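# Remove the pillowcase from the pillow, leaving both apart

## Task

Strip the pillowcase off the pillow so that both end up lying on the table with visible space between them. Slight overhang past the table edge is acceptable, and the emptied case may drop onto the table. Nothing may rely on the robot to stay in place at the end. Finish with both grippers released and withdrawn.

## Robot and tools

Robot: two arms, left_arm and right_arm, each with a parallel two-finger gripper. The names do not describe which side of a camera picture an arm appears on.

Frame: every pose shares one scene frame. The origin sits at table-top height, midway between the arm bases, roughly 5 to 10 cm in from the table's near edge. +x runs outward across the table, +z runs up, and +y is toward left_arm's side. Reported hand positions may be off, especially with the arm stretched far.

Gripper axes: fingers extend along the gripper's own +z and close along its own y. end_effector_position is the point between the pads, about 1 cm short of the fingertips.

Row layout (shared by both motion tools): a single flat list of 16 numbers covering both arms, left first: x, y, z, qw, qx, qy, qz, opening for left_arm, then x, y, z, qw, qx, qy, qz, opening for right_arm. Both halves are always required even if one arm is idle. x, y, z are an absolute target position in metres in the scene frame; qw, qx, qy, qz are an absolute target orientation quaternion, w first, in the scene frame. Opening runs from -1 (closed) to +1 (fully open, 0.094 m); it is a commanded finger opening, not an offset.

execute_actions(actions): actions is a list of up to 15 actions; each action is a list of up to 15 rows; each row is the 16-number list above. Every row lasts one control step of 1/30 s; if an action has fewer than 15 rows its final row is repeated to fill 15 steps. An empty list simply reports state and images. Safety check: if any target lies more than 0.6 m from that gripper's current position along any of the gripper's own axes, the action is rejected for both arms; if the first action fails this against the latest reported state, or any action is malformed, nothing runs at all. To hold an orientation steady, repeat the same quaternion in every row rather than copying back the reported one, which can drift.

Control behaviour: each step, the command is limited to within 70 mm and 16 degrees of the measured pose, then pursued by damped inverse kinematics, favouring position over orientation. Distant targets therefore take several actions, and after an action ends the arm stops at its last limited pose, so you must keep sending the remainder. Joint friction may leave the hand up to about 31 mm short; smaller commanded changes may not move it. Elbows never fully straighten. Hand target lines show the pose the controller is now chasing. Joint ranges (rad): waist -2.618 to 3.054, shoulder 0.000 to 3.142, elbow 0.000 to 3.142, wrist pitch -1.571 to 1.571, wrist yaw -1.571 to 1.571, wrist roll -2.094 to 2.094.

move(target, speed, blocking): target is one 16-number row (absolute poses plus openings, as above). Each gripper travels in a straight line toward its pose, both finishing together, over 0.5 to 10 s; longer paths are cut off at 10 s. Rotation takes the shorter direction. speed is the path's peak speed in m/s, 0.002 to 0.5, default 0.25; rotation is capped at twice that in rad/s. Paths ignore obstacles and the other arm, grippers may lag, wander, or overshoot speed near full extension. Faster contact and targets deeper past contact press harder. Openings are applied at the start. With blocking=false you get a result after 0.5 s while motion continues; further moves or actions are refused until a result shows it finished, so use wait(0) or stop. The result adds a move: line giving the ending (done, off_target, moving, held, fault) and active limits, plus each gripper's remaining distance. If only one arm is named, the other finished. held as an ending means a check blocked that arm's final step; limits=paced means its pose was clipped; limits=held means some steps were blocked, after which the arm may jump faster than speed.

wait(seconds): 0 to 10; runs the sim with the last commands held, returning early if a running move ends. stop(): brakes a running move (needs braking room; fingers continue). zoom_image(camera, region): camera is cam_high, cam_low, cam_left_wrist or cam_right_wrist (each 504x504); region is [x0, y0, x1, y1] in pixels from the top-left, at most 504 by 504. finished_scene(scene): ends the current scene by its number after the last command is held; irreversible, and the result reports success. Replying without a tool call ends everything.

Result lines: a state line left_arm: … | right_arm: … with each gripper's position and quaternion; Hand target lines; grip_measured, the measured opening on the command scale (the last Joint positions value is the opening in metres, each gripper off by up to about 1 mm consistently). pose unreachable means the clearance check altered or blocked commands to the named arm. FAULT or OVER-TEMPERATURE FAULT lines mean an arm stopped.

Gripping: to hold cloth, command roughly 0.03 below grip_measured for a firm hold, less for lighter. Pad force is about 50 to 62 N, lower on thin material under 2 mm, with a brief spike at first contact.

Heat: holding loads warms motors. MOTOR HOT appears from 75 °C; at 90 °C that arm halts for 10 s; at 100 °C the arm drops and releases until cooled. Avoid long loaded holds.

Avoid: the bar under the bases and plate behind it (tops up to about 3 cm above the table, no warning on contact); arm-to-arm collisions or hard pressing; drops, slips, slams and forceful pushes; leaving either item held or propped by a gripper. For an arm meant to stay still, resend its exact last reported pose and intended opening every call. End with both grippers open and moved away from the pillow and case.

Each tool is called after "Emit:" in YAML: its name, and indented under it one key for each argument.

## Session

Emit:
execute_actions:
  actions: []

Scene clock: 0.00 s.
left_arm: end_effector_position=(+0.1201, -0.0707, +0.3386) grip_measured=+1.000 end_effector_quat_wxyz=(+0.338, +0.938, +0.051, -0.052) | right_arm: end_effector_position=(+0.4086, -0.2336, +0.1486) grip_measured=+1.000 end_effector_quat_wxyz=(+0.204, +0.585, +0.783, +0.052)
Joint positions: left_arm=[-1.153  1.743  2.091 -1.312  0.262  1.763  0.094] | right_arm=[ 0.105  1.732  1.466 -0.923  0.194  1.409  0.094]
Joint velocities: left_arm=[-0.002  0.002 -0.002  0.051 -0.022 -0.081  0.   ] | right_arm=[-0.017  0.002  0.007 -0.066 -0.037 -0.081  0.   ]
Motor temperatures (°C, as the motors report them): left_arm=[22 22 22 22 21 21] | right_arm=[21 22 22 22 23 24]
Hand target (left_arm): +0.120, -0.071, +0.339; +0.338, +0.938, +0.051, -0.052
Hand target (right_arm): +0.409, -0.234, +0.149; +0.204, +0.585, +0.783, +0.052

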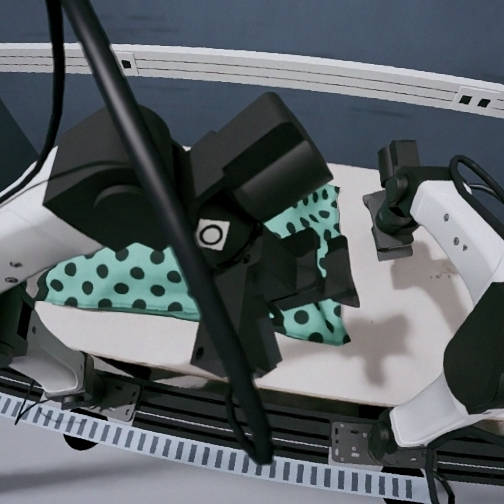

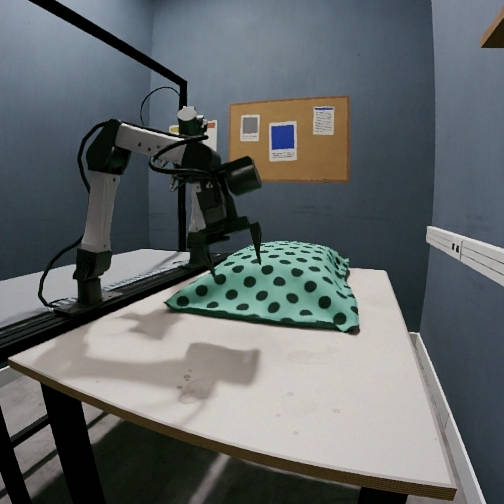

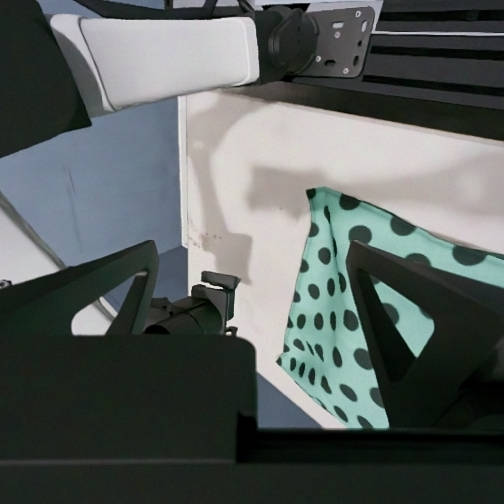

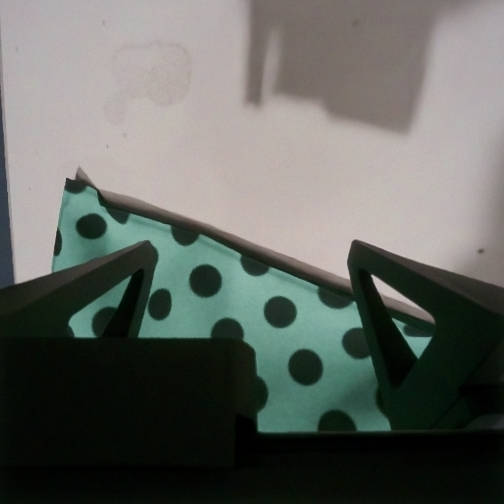

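Emit:
move:
  target: [0.12,0.38,0.36,0,1,0,0,1,0.2,-0.4,0.3,0,0.707,0.707,0,1]
  speed: 0.3

Scene clock: 2.93 s.
left_arm: end_effector_position=(+0.1220, +0.3804, +0.3732) grip_measured=+1.000 end_effector_quat_wxyz=(+0.334, +0.784, +0.181, +0.490) | right_arm: end_effector_position=(+0.2024, -0.3997, +0.2986) grip_measured=+1.000 end_effector_quat_wxyz=(+0.190, +0.693, +0.694, +0.028)
Joint positions: left_arm=[-1.134  0.332  1.481 -1.557 -0.778  2.074  0.094] | right_arm=[-0.686  1.281  1.663 -1.571 -0.025  0.947  0.094]
Joint velocities: left_arm=[ 0.012 -0.007 -0.007 -0.022 -0.066 -0.022  0.   ] | right_arm=[ 0.002 -0.002 -0.012  0.037  0.037  0.081  0.   ]
Motor temperatures (°C, as the motors report them): left_arm=[22 22 22 22 21 21] | right_arm=[21 22 22 23 23 24]
Hand target (left_arm): +0.124, +0.377, +0.368; +0.315, +0.792, +0.179, +0.492
Hand target (right_arm): +0.199, -0.399, +0.298; +0.188, +0.694, +0.695, +0.029
Off the commanded pose (left_arm): 0.013 m, 77 deg; orientation clipped at the last step of the last action.
Off the commanded pose (right_arm): 0.003 m, 22 deg; orientation clipped at the last step of the last action.
joint sent to its limit (left arm) — the command would take joint 4 (wrist pitch) past its lower limit and joint 6 (wrist roll) past its upper limit, so those joints were sent only as far as their limits.
joint sent to its limit (right arm) — the command would take joint 4 (wrist pitch) past its lower limit, so that joint was sent only as far as its limit.
move: off_target (left_arm, right_arm); limits=paced

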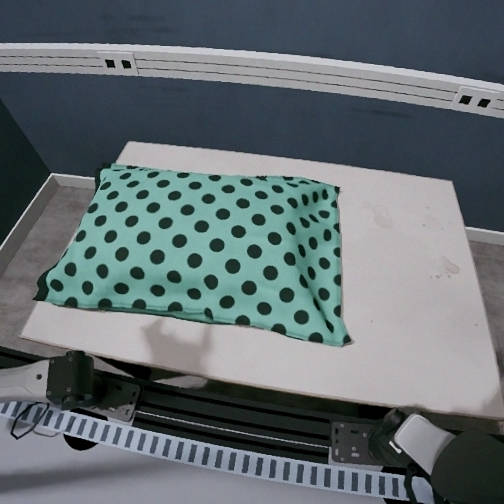

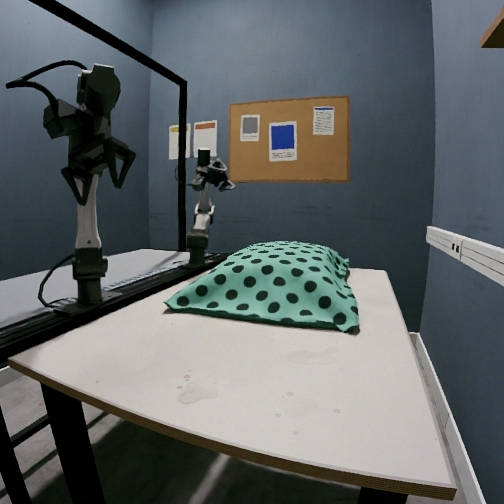

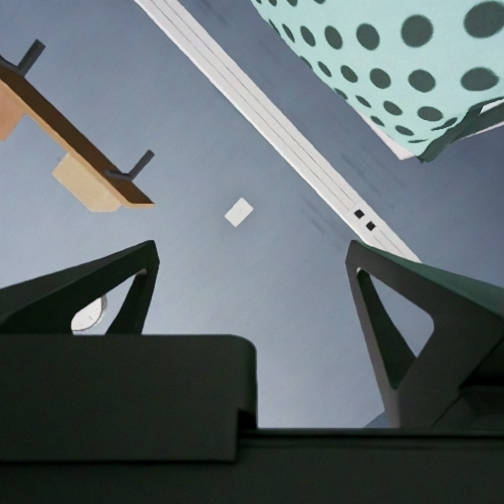

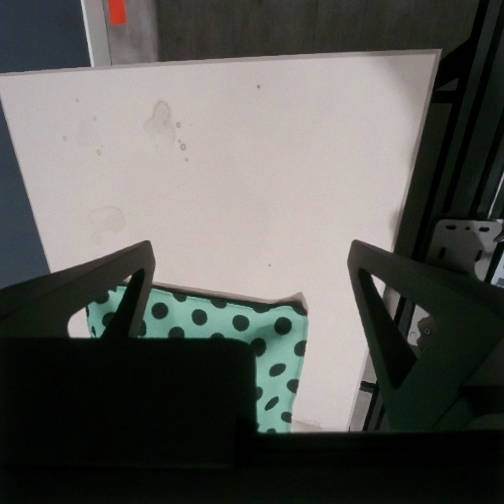

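Emit:
zoom_image:
  camera: "cam_high"
  region: [10,130,210,330]

Emit:
zoom_image:
  camera: "cam_high"
  region: [220,160,420,360]

Emit:
zoom_image:
  camera: "cam_low"
  region: [150,220,390,350]

Region (10, 130, 210, 330) of cam_high's 504x504 image, scaled by 2.520, with more detail than that image has.

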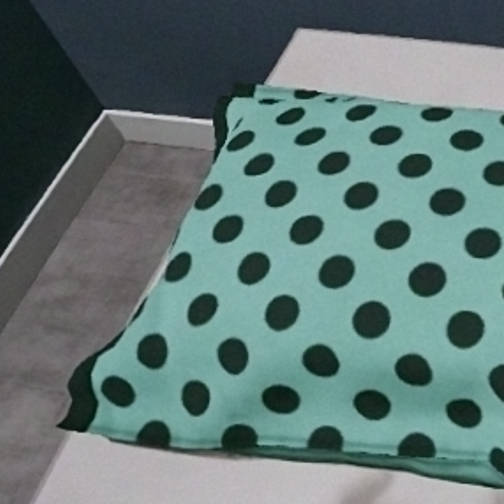

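Region (220, 160, 420, 360) of cam_high's 504x504 image, scaled by 2.520, with more detail than that image has.

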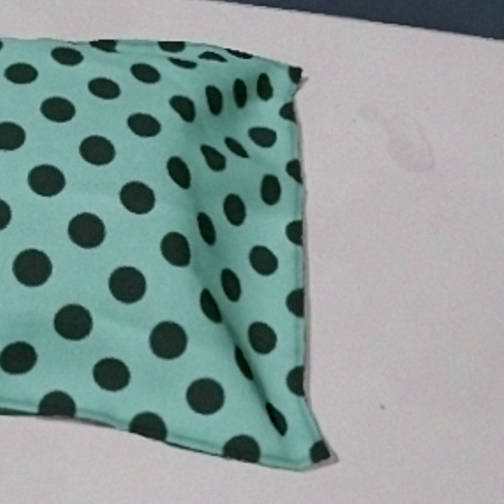

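Region (150, 220, 390, 350) of cam_low's 504x504 image, scaled by 2.100, with more detail than that image has; it fills the top 273 rows of this view, and the rest is white.

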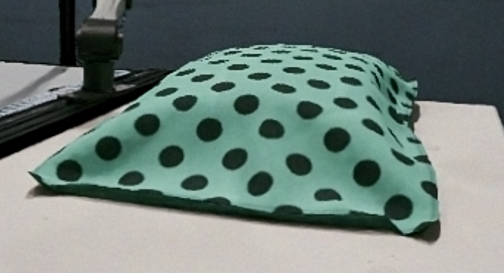

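Emit:
move:
  target: [0.3,0.42,0.3,0,-0.707,0.707,0,1,0.25,-0.42,0.25,0.19,0.693,0.694,0.03,1]
  speed: 0.3

Scene clock: 9.00 s.
left_arm: end_effector_position=(+0.2904, +0.4213, +0.3625) grip_measured=+1.000 end_effector_quat_wxyz=(+0.558, +0.682, +0.185, +0.435) | right_arm: end_effector_position=(+0.2474, -0.4195, +0.2581) grip_measured=+1.000 end_effector_quat_wxyz=(+0.197, +0.692, +0.694, +0.035)
Joint positions: left_arm=[-2.157  0.022  1.634 -1.558 -1.556  2.074  0.094] | right_arm=[-0.641  1.351  1.52  -1.341 -0.019  0.991  0.094]
Joint velocities: left_arm=[ 0.002 -0.012  0.022 -0.081 -0.007  0.051  0.   ] | right_arm=[-0.002 -0.007 -0.017 -0.066 -0.022  0.066  0.   ]
Motor temperatures (°C, as the motors report them): left_arm=[22 23 22 24 21 21] | right_arm=[21 23 23 23 23 24]
Hand target (left_arm): +0.294, +0.422, +0.361; +0.565, +0.681, +0.185, +0.427
Hand target (right_arm): +0.250, -0.420, +0.251; +0.190, +0.693, +0.695, +0.030
Off the commanded pose (left_arm): 0.063 m, 139 deg; orientation clipped at the last step of the last action.
Off the commanded pose (right_arm): 0.009 m, 1 deg.
joint sent to its limit (left arm) — the command would take joint 2 (shoulder) past its lower limit, joint 4 (wrist pitch) past its lower limit and joint 6 (wrist roll) past its upper limit, so those joints were sent only as far as their limits.
move: off_target (left_arm); limits=paced

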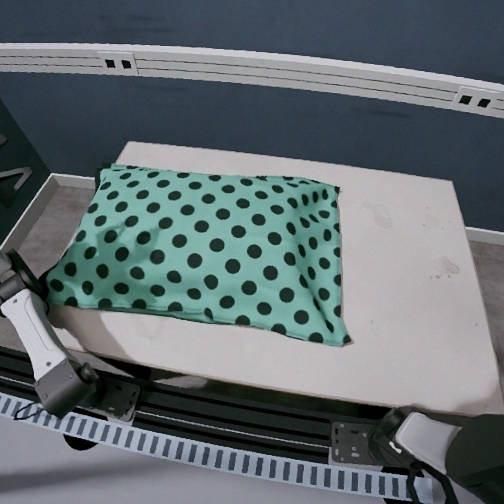

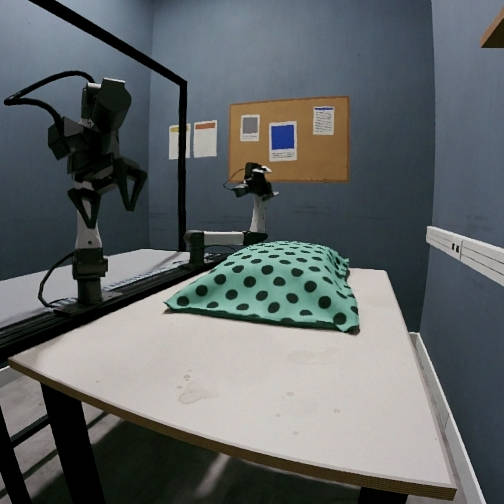

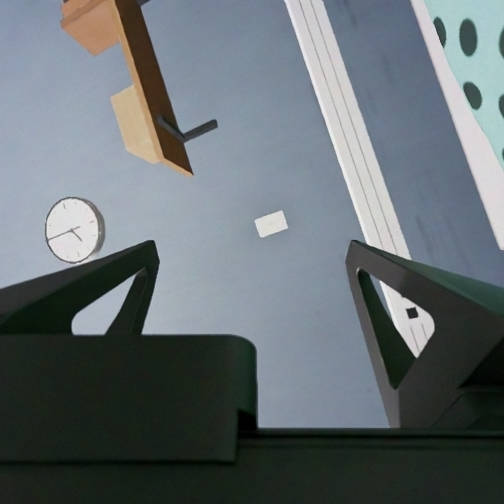

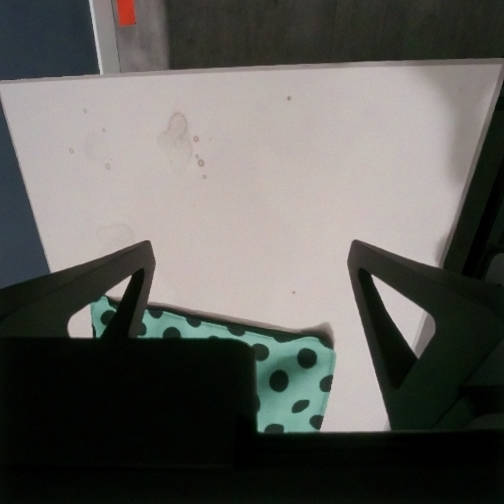

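Emit:
move:
  target: [0.13,-0.05,0.40,0.321,0.503,0.775,-0.208,1,0.25,-0.42,0.25,0.19,0.693,0.694,0.03,1]
  speed: 0.3

Scene clock: 14.97 s.
left_arm: end_effector_position=(+0.1315, -0.0455, +0.3838) grip_measured=+1.000 end_effector_quat_wxyz=(+0.312, +0.495, +0.785, -0.204) | right_arm: end_effector_position=(+0.2477, -0.4197, +0.2583) grip_measured=+1.000 end_effector_quat_wxyz=(+0.198, +0.692, +0.693, +0.035)
Joint positions: left_arm=[-1.29   1.665  2.159 -1.339 -0.161 -0.128  0.094] | right_arm=[-0.641  1.351  1.52  -1.339 -0.019  0.992  0.094]
Joint velocities: left_arm=[-0.002  0.002 -0.002 -0.007 -0.066 -0.066  0.   ] | right_arm=[ 0.002 -0.022  0.007 -0.037 -0.037 -0.007  0.   ]
Motor temperatures (°C, as the motors report them): left_arm=[22 25 23 25 21 21] | right_arm=[21 23 24 24 23 24]
Hand target (left_arm): +0.133, -0.049, +0.385; +0.312, +0.498, +0.782, -0.208
Hand target (right_arm): +0.250, -0.420, +0.250; +0.190, +0.693, +0.694, +0.030
Off the commanded pose (left_arm): 0.017 m, 2 deg.
Off the commanded pose (right_arm): 0.009 m, 1 deg.
move: off_target (left_arm); limits=paced

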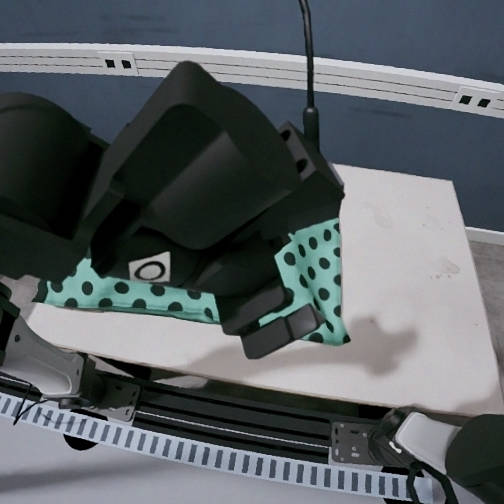

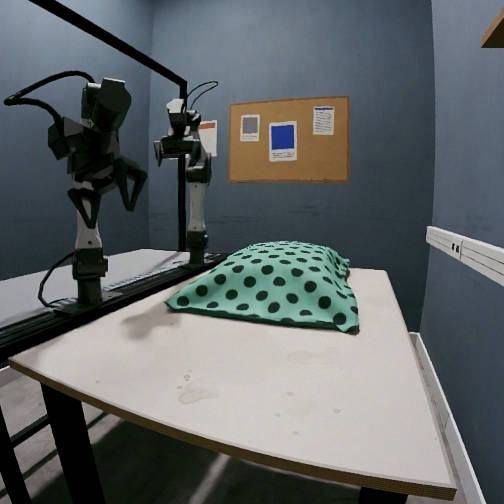

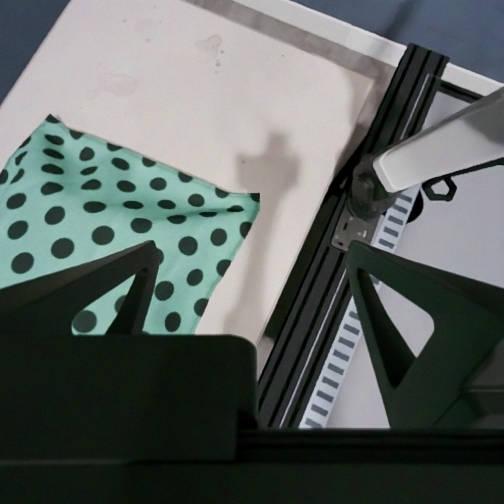

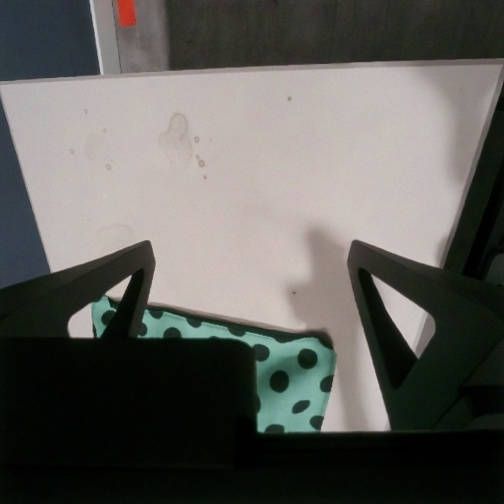

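Emit:
move:
  target: [0.38,0.15,0.34,0.3,0.15,0.93,-0.05,1,0.25,-0.42,0.25,0.19,0.693,0.694,0.03,1]
  speed: 0.35

Emit:
move:
  target: [0.3,0.48,0.30,0.165,-0.314,0.934,0.056,1,0.25,-0.42,0.25,0.19,0.693,0.694,0.03,1]
  speed: 0.35

Scene clock: 17.27 s.
left_arm: end_effector_position=(+0.3849, +0.1535, +0.3332) grip_measured=+1.000 end_effector_quat_wxyz=(+0.296, +0.147, +0.942, -0.054) | right_arm: end_effector_position=(+0.2477, -0.4197, +0.2583) grip_measured=+1.000 end_effector_quat_wxyz=(+0.198, +0.692, +0.693, +0.035)
Joint positions: left_arm=[-0.45   1.772  2.197 -1.379 -0.132 -0.125  0.094] | right_arm=[-0.641  1.351  1.52  -1.339 -0.019  0.992  0.094]
Joint velocities: left_arm=[-0.007 -0.002 -0.002 -0.007  0.007 -0.007  0.   ] | right_arm=[-0.022 -0.007 -0.012  0.037 -0.037  0.007  0.   ]
Motor temperatures (°C, as the motors report them): left_arm=[22 25 23 25 21 21] | right_arm=[21 23 24 24 23 24]
Hand target (left_arm): +0.385, +0.152, +0.339; +0.303, +0.148, +0.940, -0.059
Hand target (right_arm): +0.250, -0.420, +0.250; +0.190, +0.693, +0.694, +0.030
Off the commanded pose (left_arm): 0.009 m, 1 deg.
Off the commanded pose (right_arm): 0.009 m, 1 deg.
move: done

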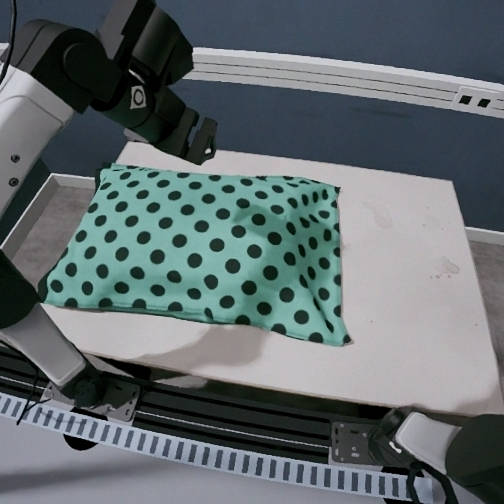

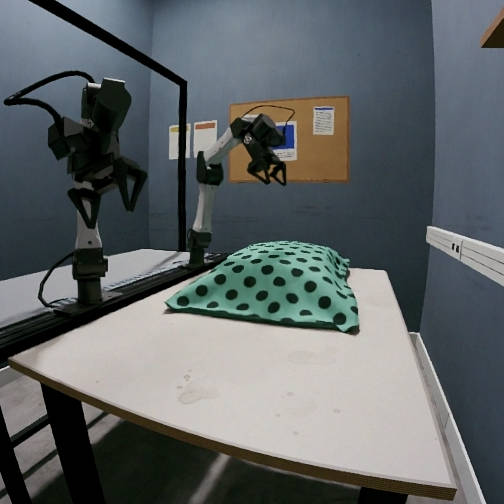

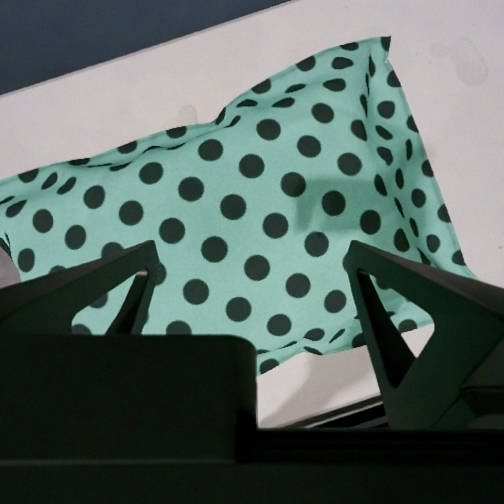

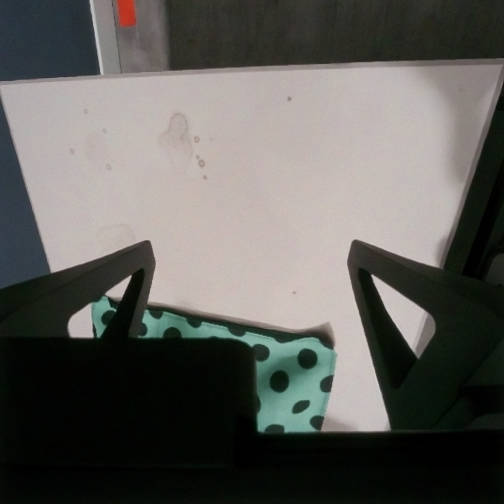

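Scene clock: 19.13 s.
left_arm: end_effector_position=(+0.3012, +0.4858, +0.2924) grip_measured=+1.000 end_effector_quat_wxyz=(+0.172, -0.320, +0.930, +0.053) | right_arm: end_effector_position=(+0.2477, -0.4197, +0.2583) grip_measured=+1.000 end_effector_quat_wxyz=(+0.198, +0.692, +0.693, +0.035)
Joint positions: left_arm=[ 0.497  1.61   1.993 -1.551 -0.085 -0.19   0.094] | right_arm=[-0.641  1.351  1.52  -1.339 -0.019  0.992  0.094]
Joint velocities: left_arm=[ 0.012 -0.002  0.002  0.022 -0.051 -0.037  0.   ] | right_arm=[ 0.007 -0.002  0.017 -0.022 -0.022  0.022  0.   ]
Motor temperatures (°C, as the motors report them): left_arm=[22 25 23 25 21 21] | right_arm=[21 23 24 24 23 24]
Hand target (left_arm): +0.302, +0.485, +0.301; +0.183, -0.316, +0.930, +0.050
Hand target (right_arm): +0.250, -0.420, +0.250; +0.190, +0.693, +0.694, +0.030
Off the commanded pose (left_arm): 0.010 m, 1 deg.
Off the commanded pose (right_arm): 0.009 m, 1 deg.
joint sent to its limit (left arm) — the command would take joint 4 (wrist pitch) past its lower limit, so that joint was sent only as far as its limit.
move: done

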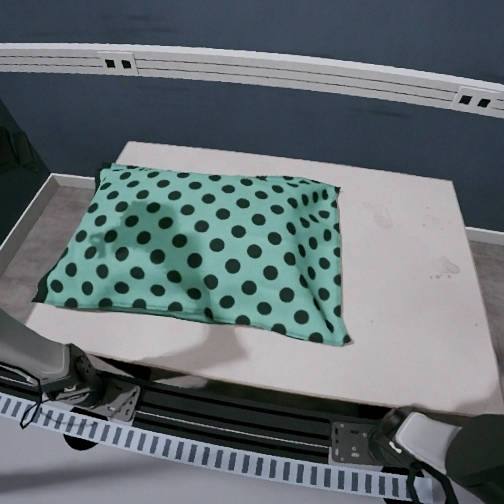

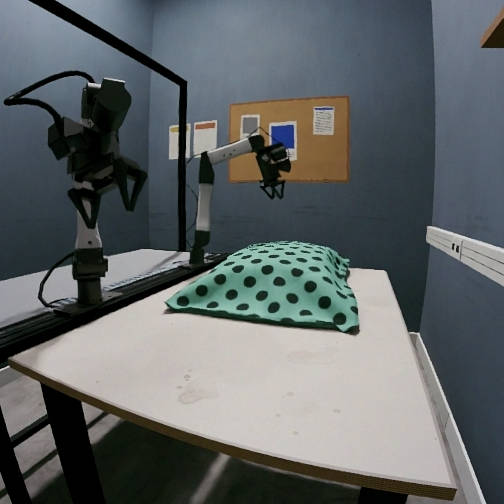

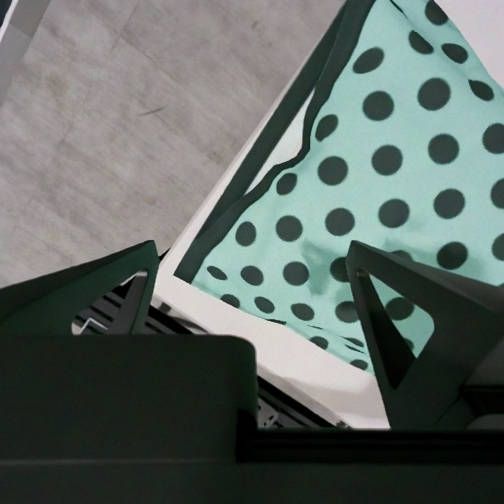

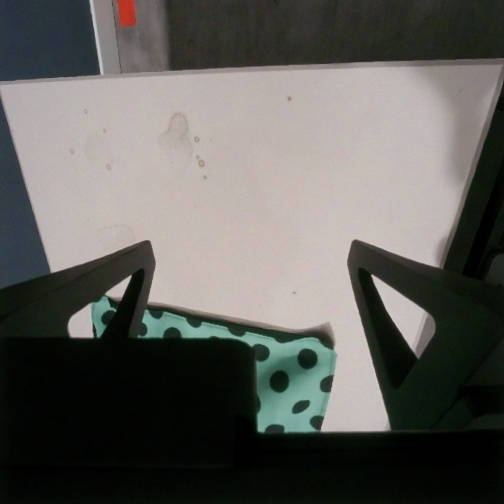

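Emit:
move:
  target: [0.3,0.48,0.30,0.165,-0.314,0.934,0.056,1,0.36,-0.28,0.16,0,0,0.94,0.342,1]
  speed: 0.3

Scene clock: 23.50 s.
left_arm: end_effector_position=(+0.3025, +0.4833, +0.2925) grip_measured=+1.000 end_effector_quat_wxyz=(+0.172, -0.315, +0.932, +0.055) | right_arm: end_effector_position=(+0.3588, -0.2828, +0.1578) grip_measured=+1.000 end_effector_quat_wxyz=(+0.019, +0.013, +0.942, +0.335)
Joint positions: left_arm=[ 0.484  1.61   1.993 -1.551 -0.092 -0.189  0.094] | right_arm=[-0.414  2.018  1.779 -1.563 -0.681 -0.42   0.094]
Joint velocities: left_arm=[-0.007 -0.007  0.002 -0.007 -0.037 -0.022  0.   ] | right_arm=[-0.007 -0.012 -0.007  0.037 -0.007 -0.11   0.   ]
Motor temperatures (°C, as the motors report them): left_arm=[22 25 24 25 21 21] | right_arm=[21 23 25 24 23 24]
Hand target (left_arm): +0.300, +0.480, +0.300; +0.179, -0.312, +0.931, +0.058
Hand target (right_arm): +0.361, -0.281, +0.161; +0.021, +0.007, +0.941, +0.339
Off the commanded pose (left_arm): 0.009 m, 1 deg.
Off the commanded pose (right_arm): 0.004 m, 3 deg.
joint sent to its limit (left arm) — the command would take joint 4 (wrist pitch) past its lower limit, so that joint was sent only as far as its limit.
joint sent to its limit (right arm) — the command would take joint 4 (wrist pitch) past its lower limit, so that joint was sent only as far as its limit.
move: off_target (right_arm)

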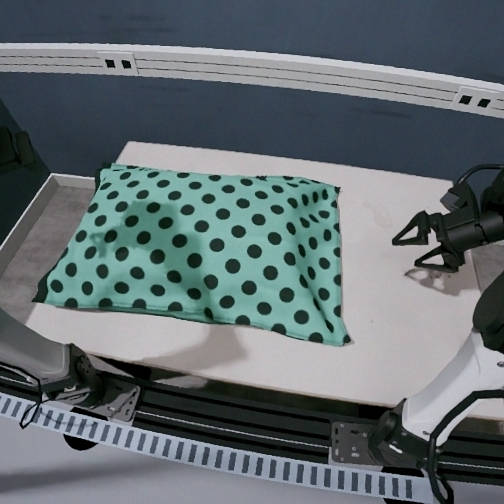

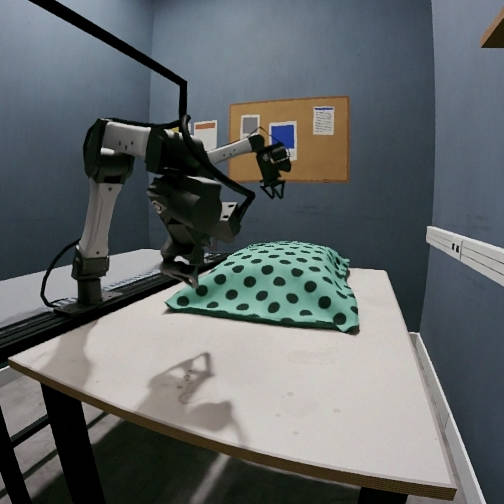

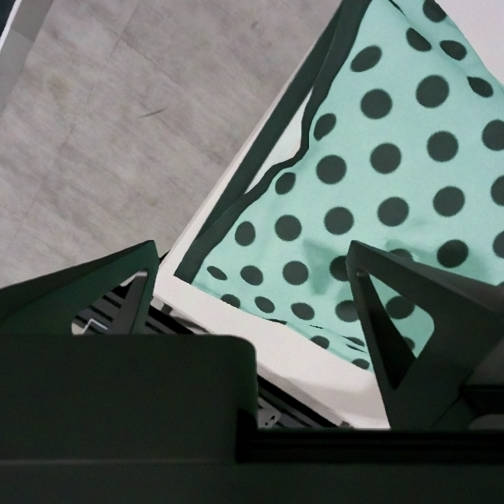

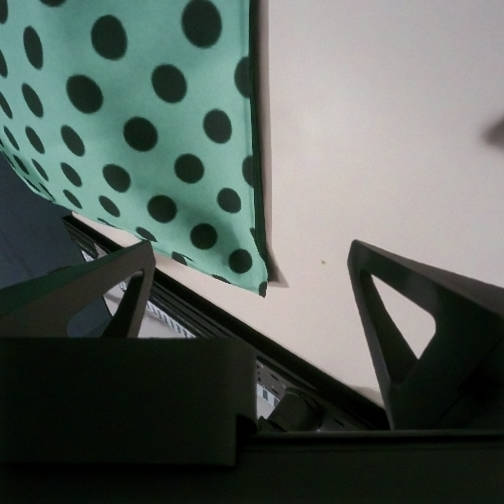

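Emit:
move:
  target: [0.3,0.48,0.30,0.165,-0.314,0.934,0.056,1,0.37,-0.23,0.05,0,0,0.887,0.462,0.3]
  speed: 0.2

Scene clock: 25.23 s.
left_arm: end_effector_position=(+0.3025, +0.4833, +0.2925) grip_measured=+1.000 end_effector_quat_wxyz=(+0.172, -0.315, +0.932, +0.055) | right_arm: end_effector_position=(+0.3720, -0.2333, +0.0510) grip_measured=+0.302 end_effector_quat_wxyz=(-0.001, +0.005, +0.889, +0.459)
Joint positions: left_arm=[ 0.484  1.61   1.993 -1.551 -0.092 -0.189  0.094] | right_arm=[-0.34   2.247  1.553 -1.263 -0.926 -0.479  0.061]
Joint velocities: left_arm=[ 0.002 -0.012 -0.007  0.007 -0.051  0.007  0.   ] | right_arm=[-0.012 -0.012 -0.002 -0.022 -0.051 -0.007 -0.   ]
Motor temperatures (°C, as the motors report them): left_arm=[22 25 24 25 21 21] | right_arm=[21 24 25 24 23 24]
Hand target (left_arm): +0.300, +0.480, +0.300; +0.179, -0.312, +0.931, +0.058
Hand target (right_arm): +0.372, -0.231, +0.050; +0.001, +0.001, +0.887, +0.462
Off the commanded pose (left_arm): 0.009 m, 1 deg.
Off the commanded pose (right_arm): 0.004 m, 1 deg.
joint sent to its limit (left arm) — the command would take joint 4 (wrist pitch) past its lower limit, so that joint was sent only as far as its limit.
move: done

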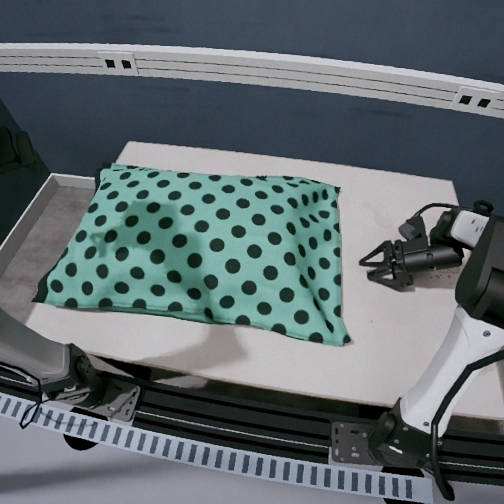

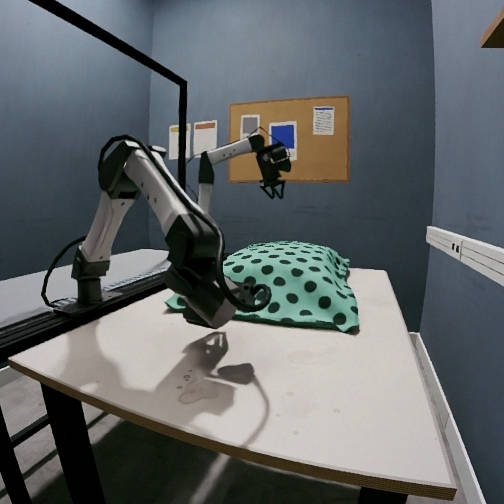

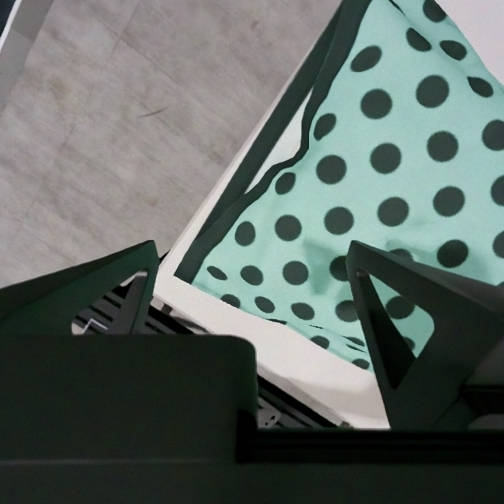

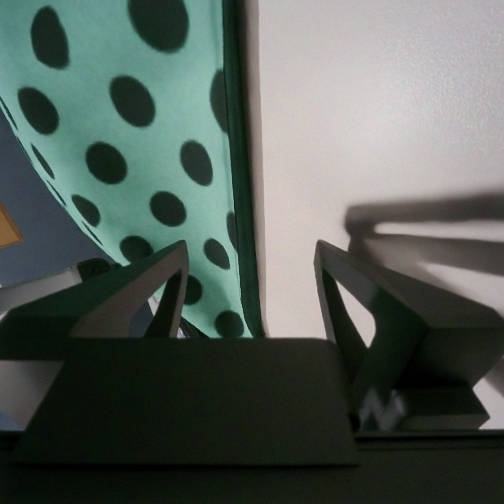

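Emit:
move:
  target: [0.3,0.48,0.30,0.165,-0.314,0.934,0.056,1,0.37,-0.20,0.037,0,0,0.887,0.462,0.3]
  speed: 0.05

Scene clock: 26.50 s.
left_arm: end_effector_position=(+0.3025, +0.4833, +0.2925) grip_measured=+1.000 end_effector_quat_wxyz=(+0.172, -0.315, +0.932, +0.055) | right_arm: end_effector_position=(+0.3711, -0.2031, +0.0401) grip_measured=+0.302 end_effector_quat_wxyz=(-0.004, +0.004, +0.884, +0.467)
Joint positions: left_arm=[ 0.484  1.61   1.993 -1.551 -0.092 -0.189  0.094] | right_arm=[-0.267  2.224  1.464 -1.122 -0.966 -0.375  0.061]
Joint velocities: left_arm=[ 0.002 -0.022 -0.002  0.022  0.007 -0.066  0.   ] | right_arm=[-0.017  0.007 -0.002  0.066  0.037 -0.007 -0.   ]
Motor temperatures (°C, as the motors report them): left_arm=[22 26 24 25 21 21] | right_arm=[21 25 25 24 23 24]
Hand target (left_arm): +0.300, +0.480, +0.300; +0.179, -0.312, +0.931, +0.058
Hand target (right_arm): +0.370, -0.200, +0.037; -0.001, -0.000, +0.887, +0.463
Off the commanded pose (left_arm): 0.009 m, 1 deg.
Off the commanded pose (right_arm): 0.004 m, 1 deg.
joint sent to its limit (left arm) — the command would take joint 4 (wrist pitch) past its lower limit, so that joint was sent only as far as its limit.
move: done

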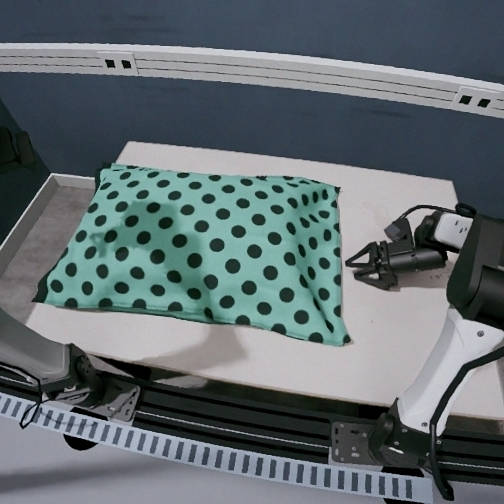

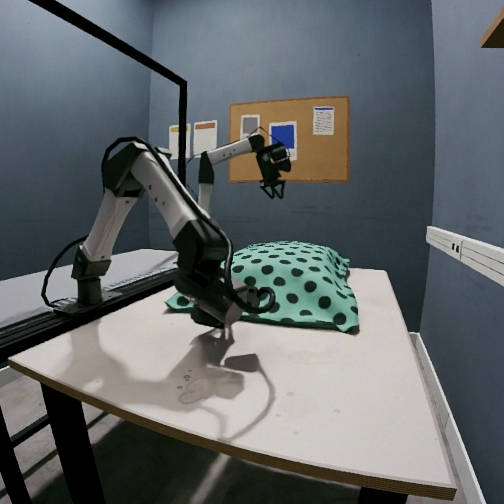

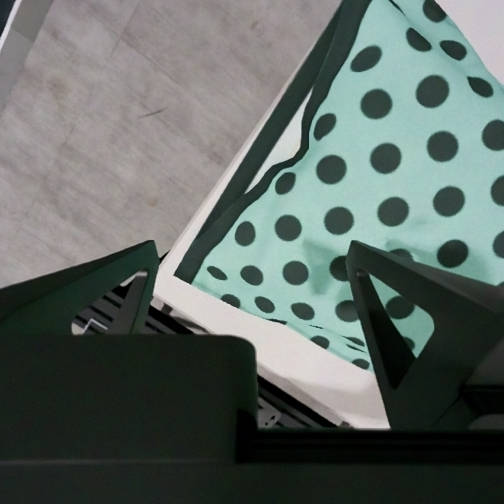

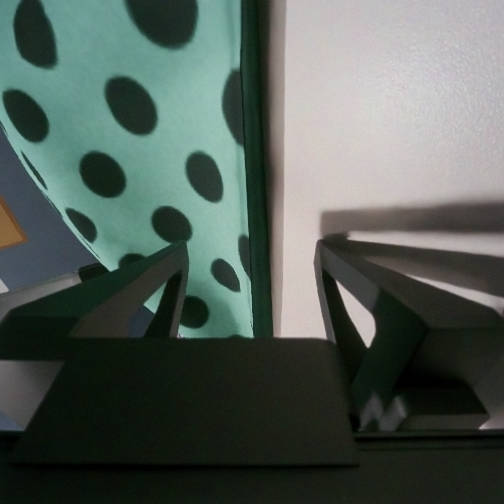

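Emit:
move:
  target: [0.3,0.48,0.30,0.165,-0.314,0.934,0.056,1,0.37,-0.15,0.038,0,0,0.887,0.462,0.3]
  speed: 0.06

Scene clock: 28.00 s.
left_arm: end_effector_position=(+0.3025, +0.4833, +0.2925) grip_measured=+1.000 end_effector_quat_wxyz=(+0.172, -0.315, +0.932, +0.055) | right_arm: end_effector_position=(+0.3717, -0.1517, +0.0403) grip_measured=+0.302 end_effector_quat_wxyz=(-0.004, +0.002, +0.884, +0.467)
Joint positions: left_arm=[ 0.484  1.61   1.993 -1.551 -0.092 -0.189  0.094] | right_arm=[-0.131  2.148  1.356 -0.894 -0.995 -0.142  0.061]
Joint velocities: left_arm=[ 0.002  0.002 -0.012 -0.022  0.081 -0.037  0.   ] | right_arm=[ 0.007 -0.017 -0.017  0.007  0.022  0.007  0.002]
Motor temperatures (°C, as the motors report them): left_arm=[22 26 24 25 21 21] | right_arm=[21 26 25 24 23 24]
Hand target (left_arm): +0.300, +0.480, +0.300; +0.179, -0.312, +0.931, +0.058
Hand target (right_arm): +0.370, -0.150, +0.038; -0.001, -0.001, +0.887, +0.463
Off the commanded pose (left_arm): 0.009 m, 1 deg.
Off the commanded pose (right_arm): 0.003 m, 1 deg.
joint sent to its limit (left arm) — the command would take joint 4 (wrist pitch) past its lower limit, so that joint was sent only as far as its limit.
move: done

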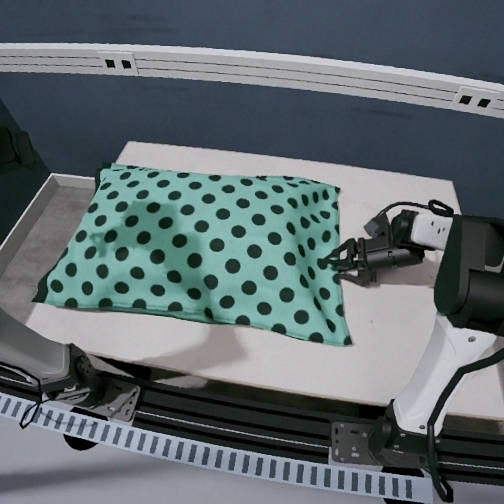

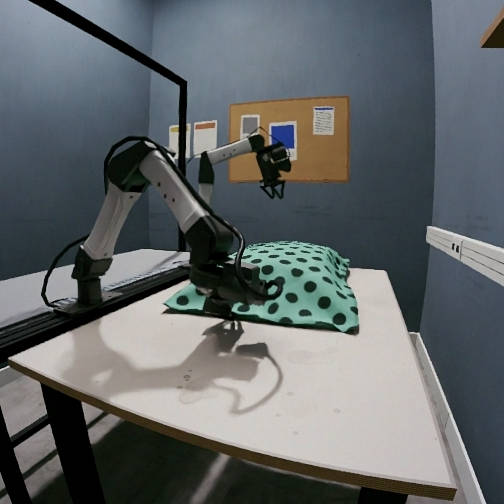

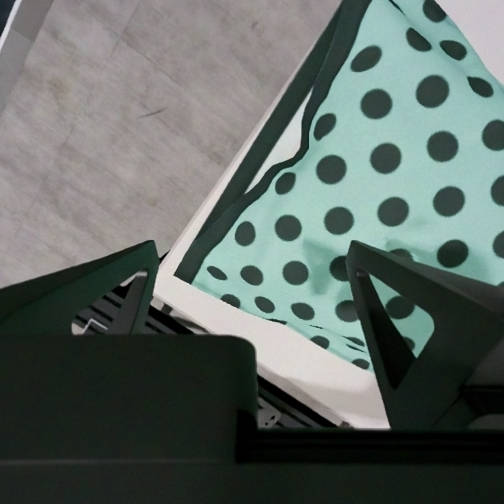

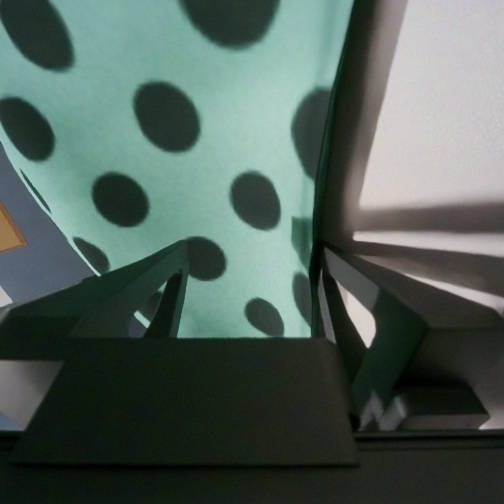

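Emit:
move:
  target: [0.3,0.48,0.30,0.165,-0.314,0.934,0.056,1,0.37,-0.12,0.038,0,0,0.887,0.462,0.3]
  speed: 0.05

Emit:
move:
  target: [0.3,0.48,0.30,0.165,-0.314,0.934,0.056,1,0.37,-0.12,0.038,0,0,0.887,0.462,-1]

Scene clock: 29.07 s.
left_arm: end_effector_position=(+0.3025, +0.4833, +0.2925) grip_measured=+1.000 end_effector_quat_wxyz=(+0.172, -0.315, +0.932, +0.055) | right_arm: end_effector_position=(+0.3729, -0.1221, +0.0404) grip_measured=+0.302 end_effector_quat_wxyz=(-0.001, +0.000, +0.884, +0.467)
Joint positions: left_arm=[ 0.484  1.61   1.993 -1.551 -0.092 -0.189  0.094] | right_arm=[-0.051  2.113  1.305 -0.749 -0.999  0.003  0.061]
Joint velocities: left_arm=[-0.007 -0.007 -0.002  0.007  0.007 -0.007  0.   ] | right_arm=[ 0.007 -0.022  0.007 -0.051  0.081  0.037 -0.   ]
Motor temperatures (°C, as the motors report them): left_arm=[22 26 25 25 21 21] | right_arm=[21 26 25 24 23 24]
Hand target (left_arm): +0.300, +0.480, +0.300; +0.179, -0.312, +0.931, +0.058
Hand target (right_arm): +0.370, -0.120, +0.038; -0.001, -0.000, +0.887, +0.462
Off the commanded pose (left_arm): 0.009 m, 1 deg.
Off the commanded pose (right_arm): 0.004 m, 1 deg.
joint sent to its limit (left arm) — the command would take joint 4 (wrist pitch) past its lower limit, so that joint was sent only as far as its limit.
move: done

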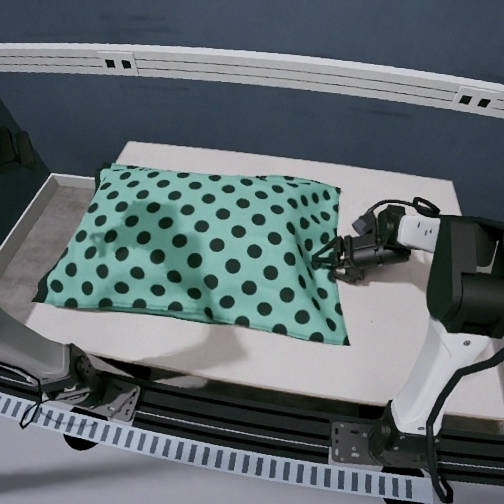

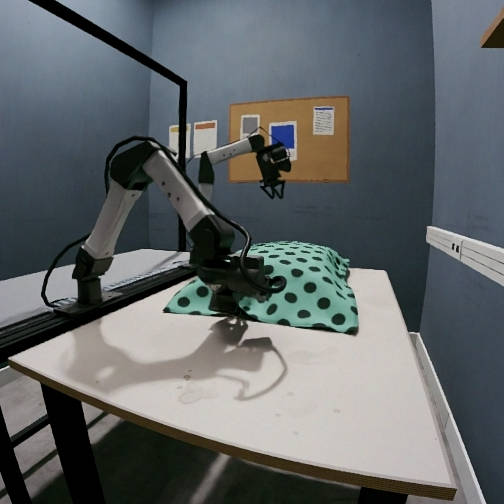

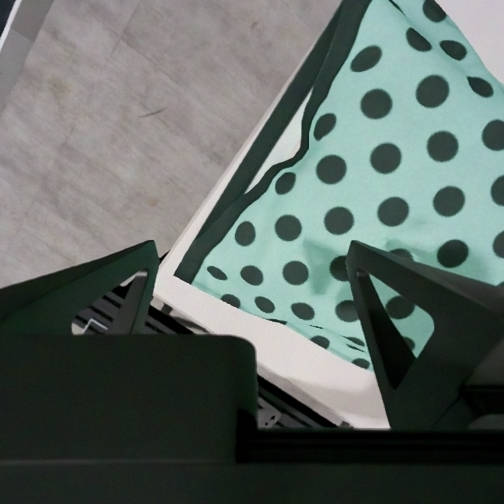

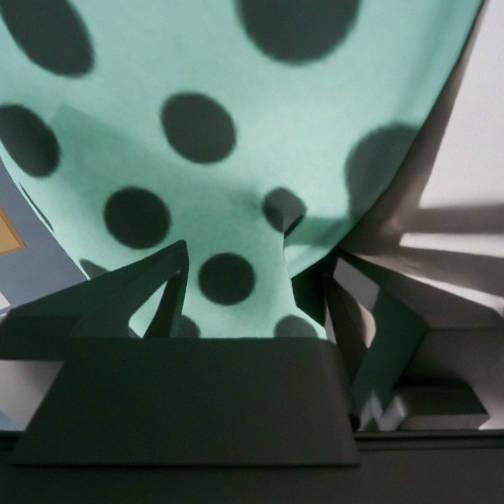

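Scene clock: 29.77 s.
left_arm: end_effector_position=(+0.3025, +0.4833, +0.2925) grip_measured=+1.000 end_effector_quat_wxyz=(+0.172, -0.315, +0.932, +0.055) | right_arm: end_effector_position=(+0.3753, -0.1223, +0.0400) grip_measured=-0.972 end_effector_quat_wxyz=(+0.004, -0.000, +0.885, +0.466)
Joint positions: left_arm=[ 0.484  1.61   1.993 -1.551 -0.092 -0.189  0.094] | right_arm=[-0.051  2.113  1.305 -0.734 -0.997  0.01   0.001]
Joint velocities: left_arm=[ 0.012  0.007 -0.007 -0.022 -0.051  0.022  0.   ] | right_arm=[-0.002  0.007 -0.022  0.051 -0.037 -0.051 -0.001]
Motor temperatures (°C, as the motors report them): left_arm=[22 26 25 25 21 21] | right_arm=[21 26 25 24 23 24]
Hand target (left_arm): +0.300, +0.480, +0.300; +0.179, -0.312, +0.931, +0.058
Hand target (right_arm): +0.370, -0.120, +0.038; -0.001, -0.000, +0.887, +0.462
Off the commanded pose (left_arm): 0.009 m, 1 deg.
Off the commanded pose (right_arm): 0.006 m, 1 deg.
joint sent to its limit (left arm) — the command would take joint 4 (wrist pitch) past its lower limit, so that joint was sent only as far as its limit.
move: done

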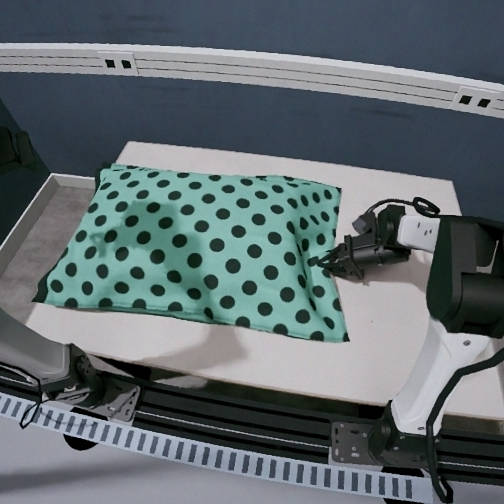

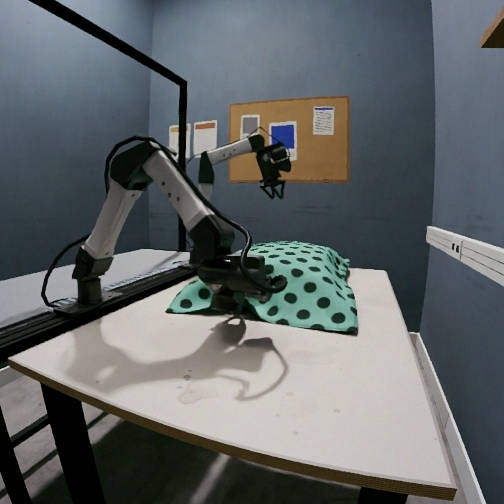

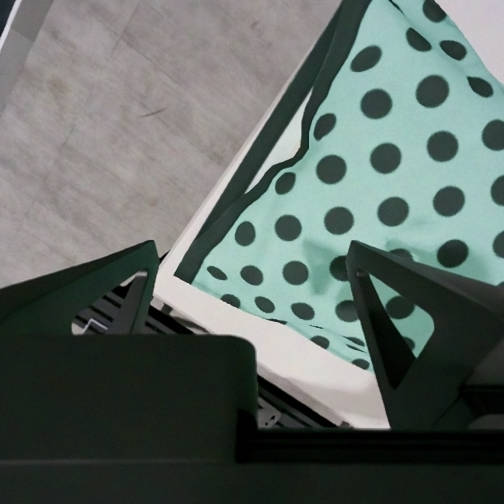

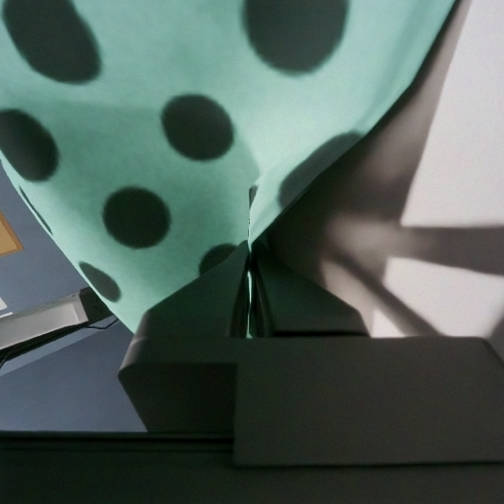

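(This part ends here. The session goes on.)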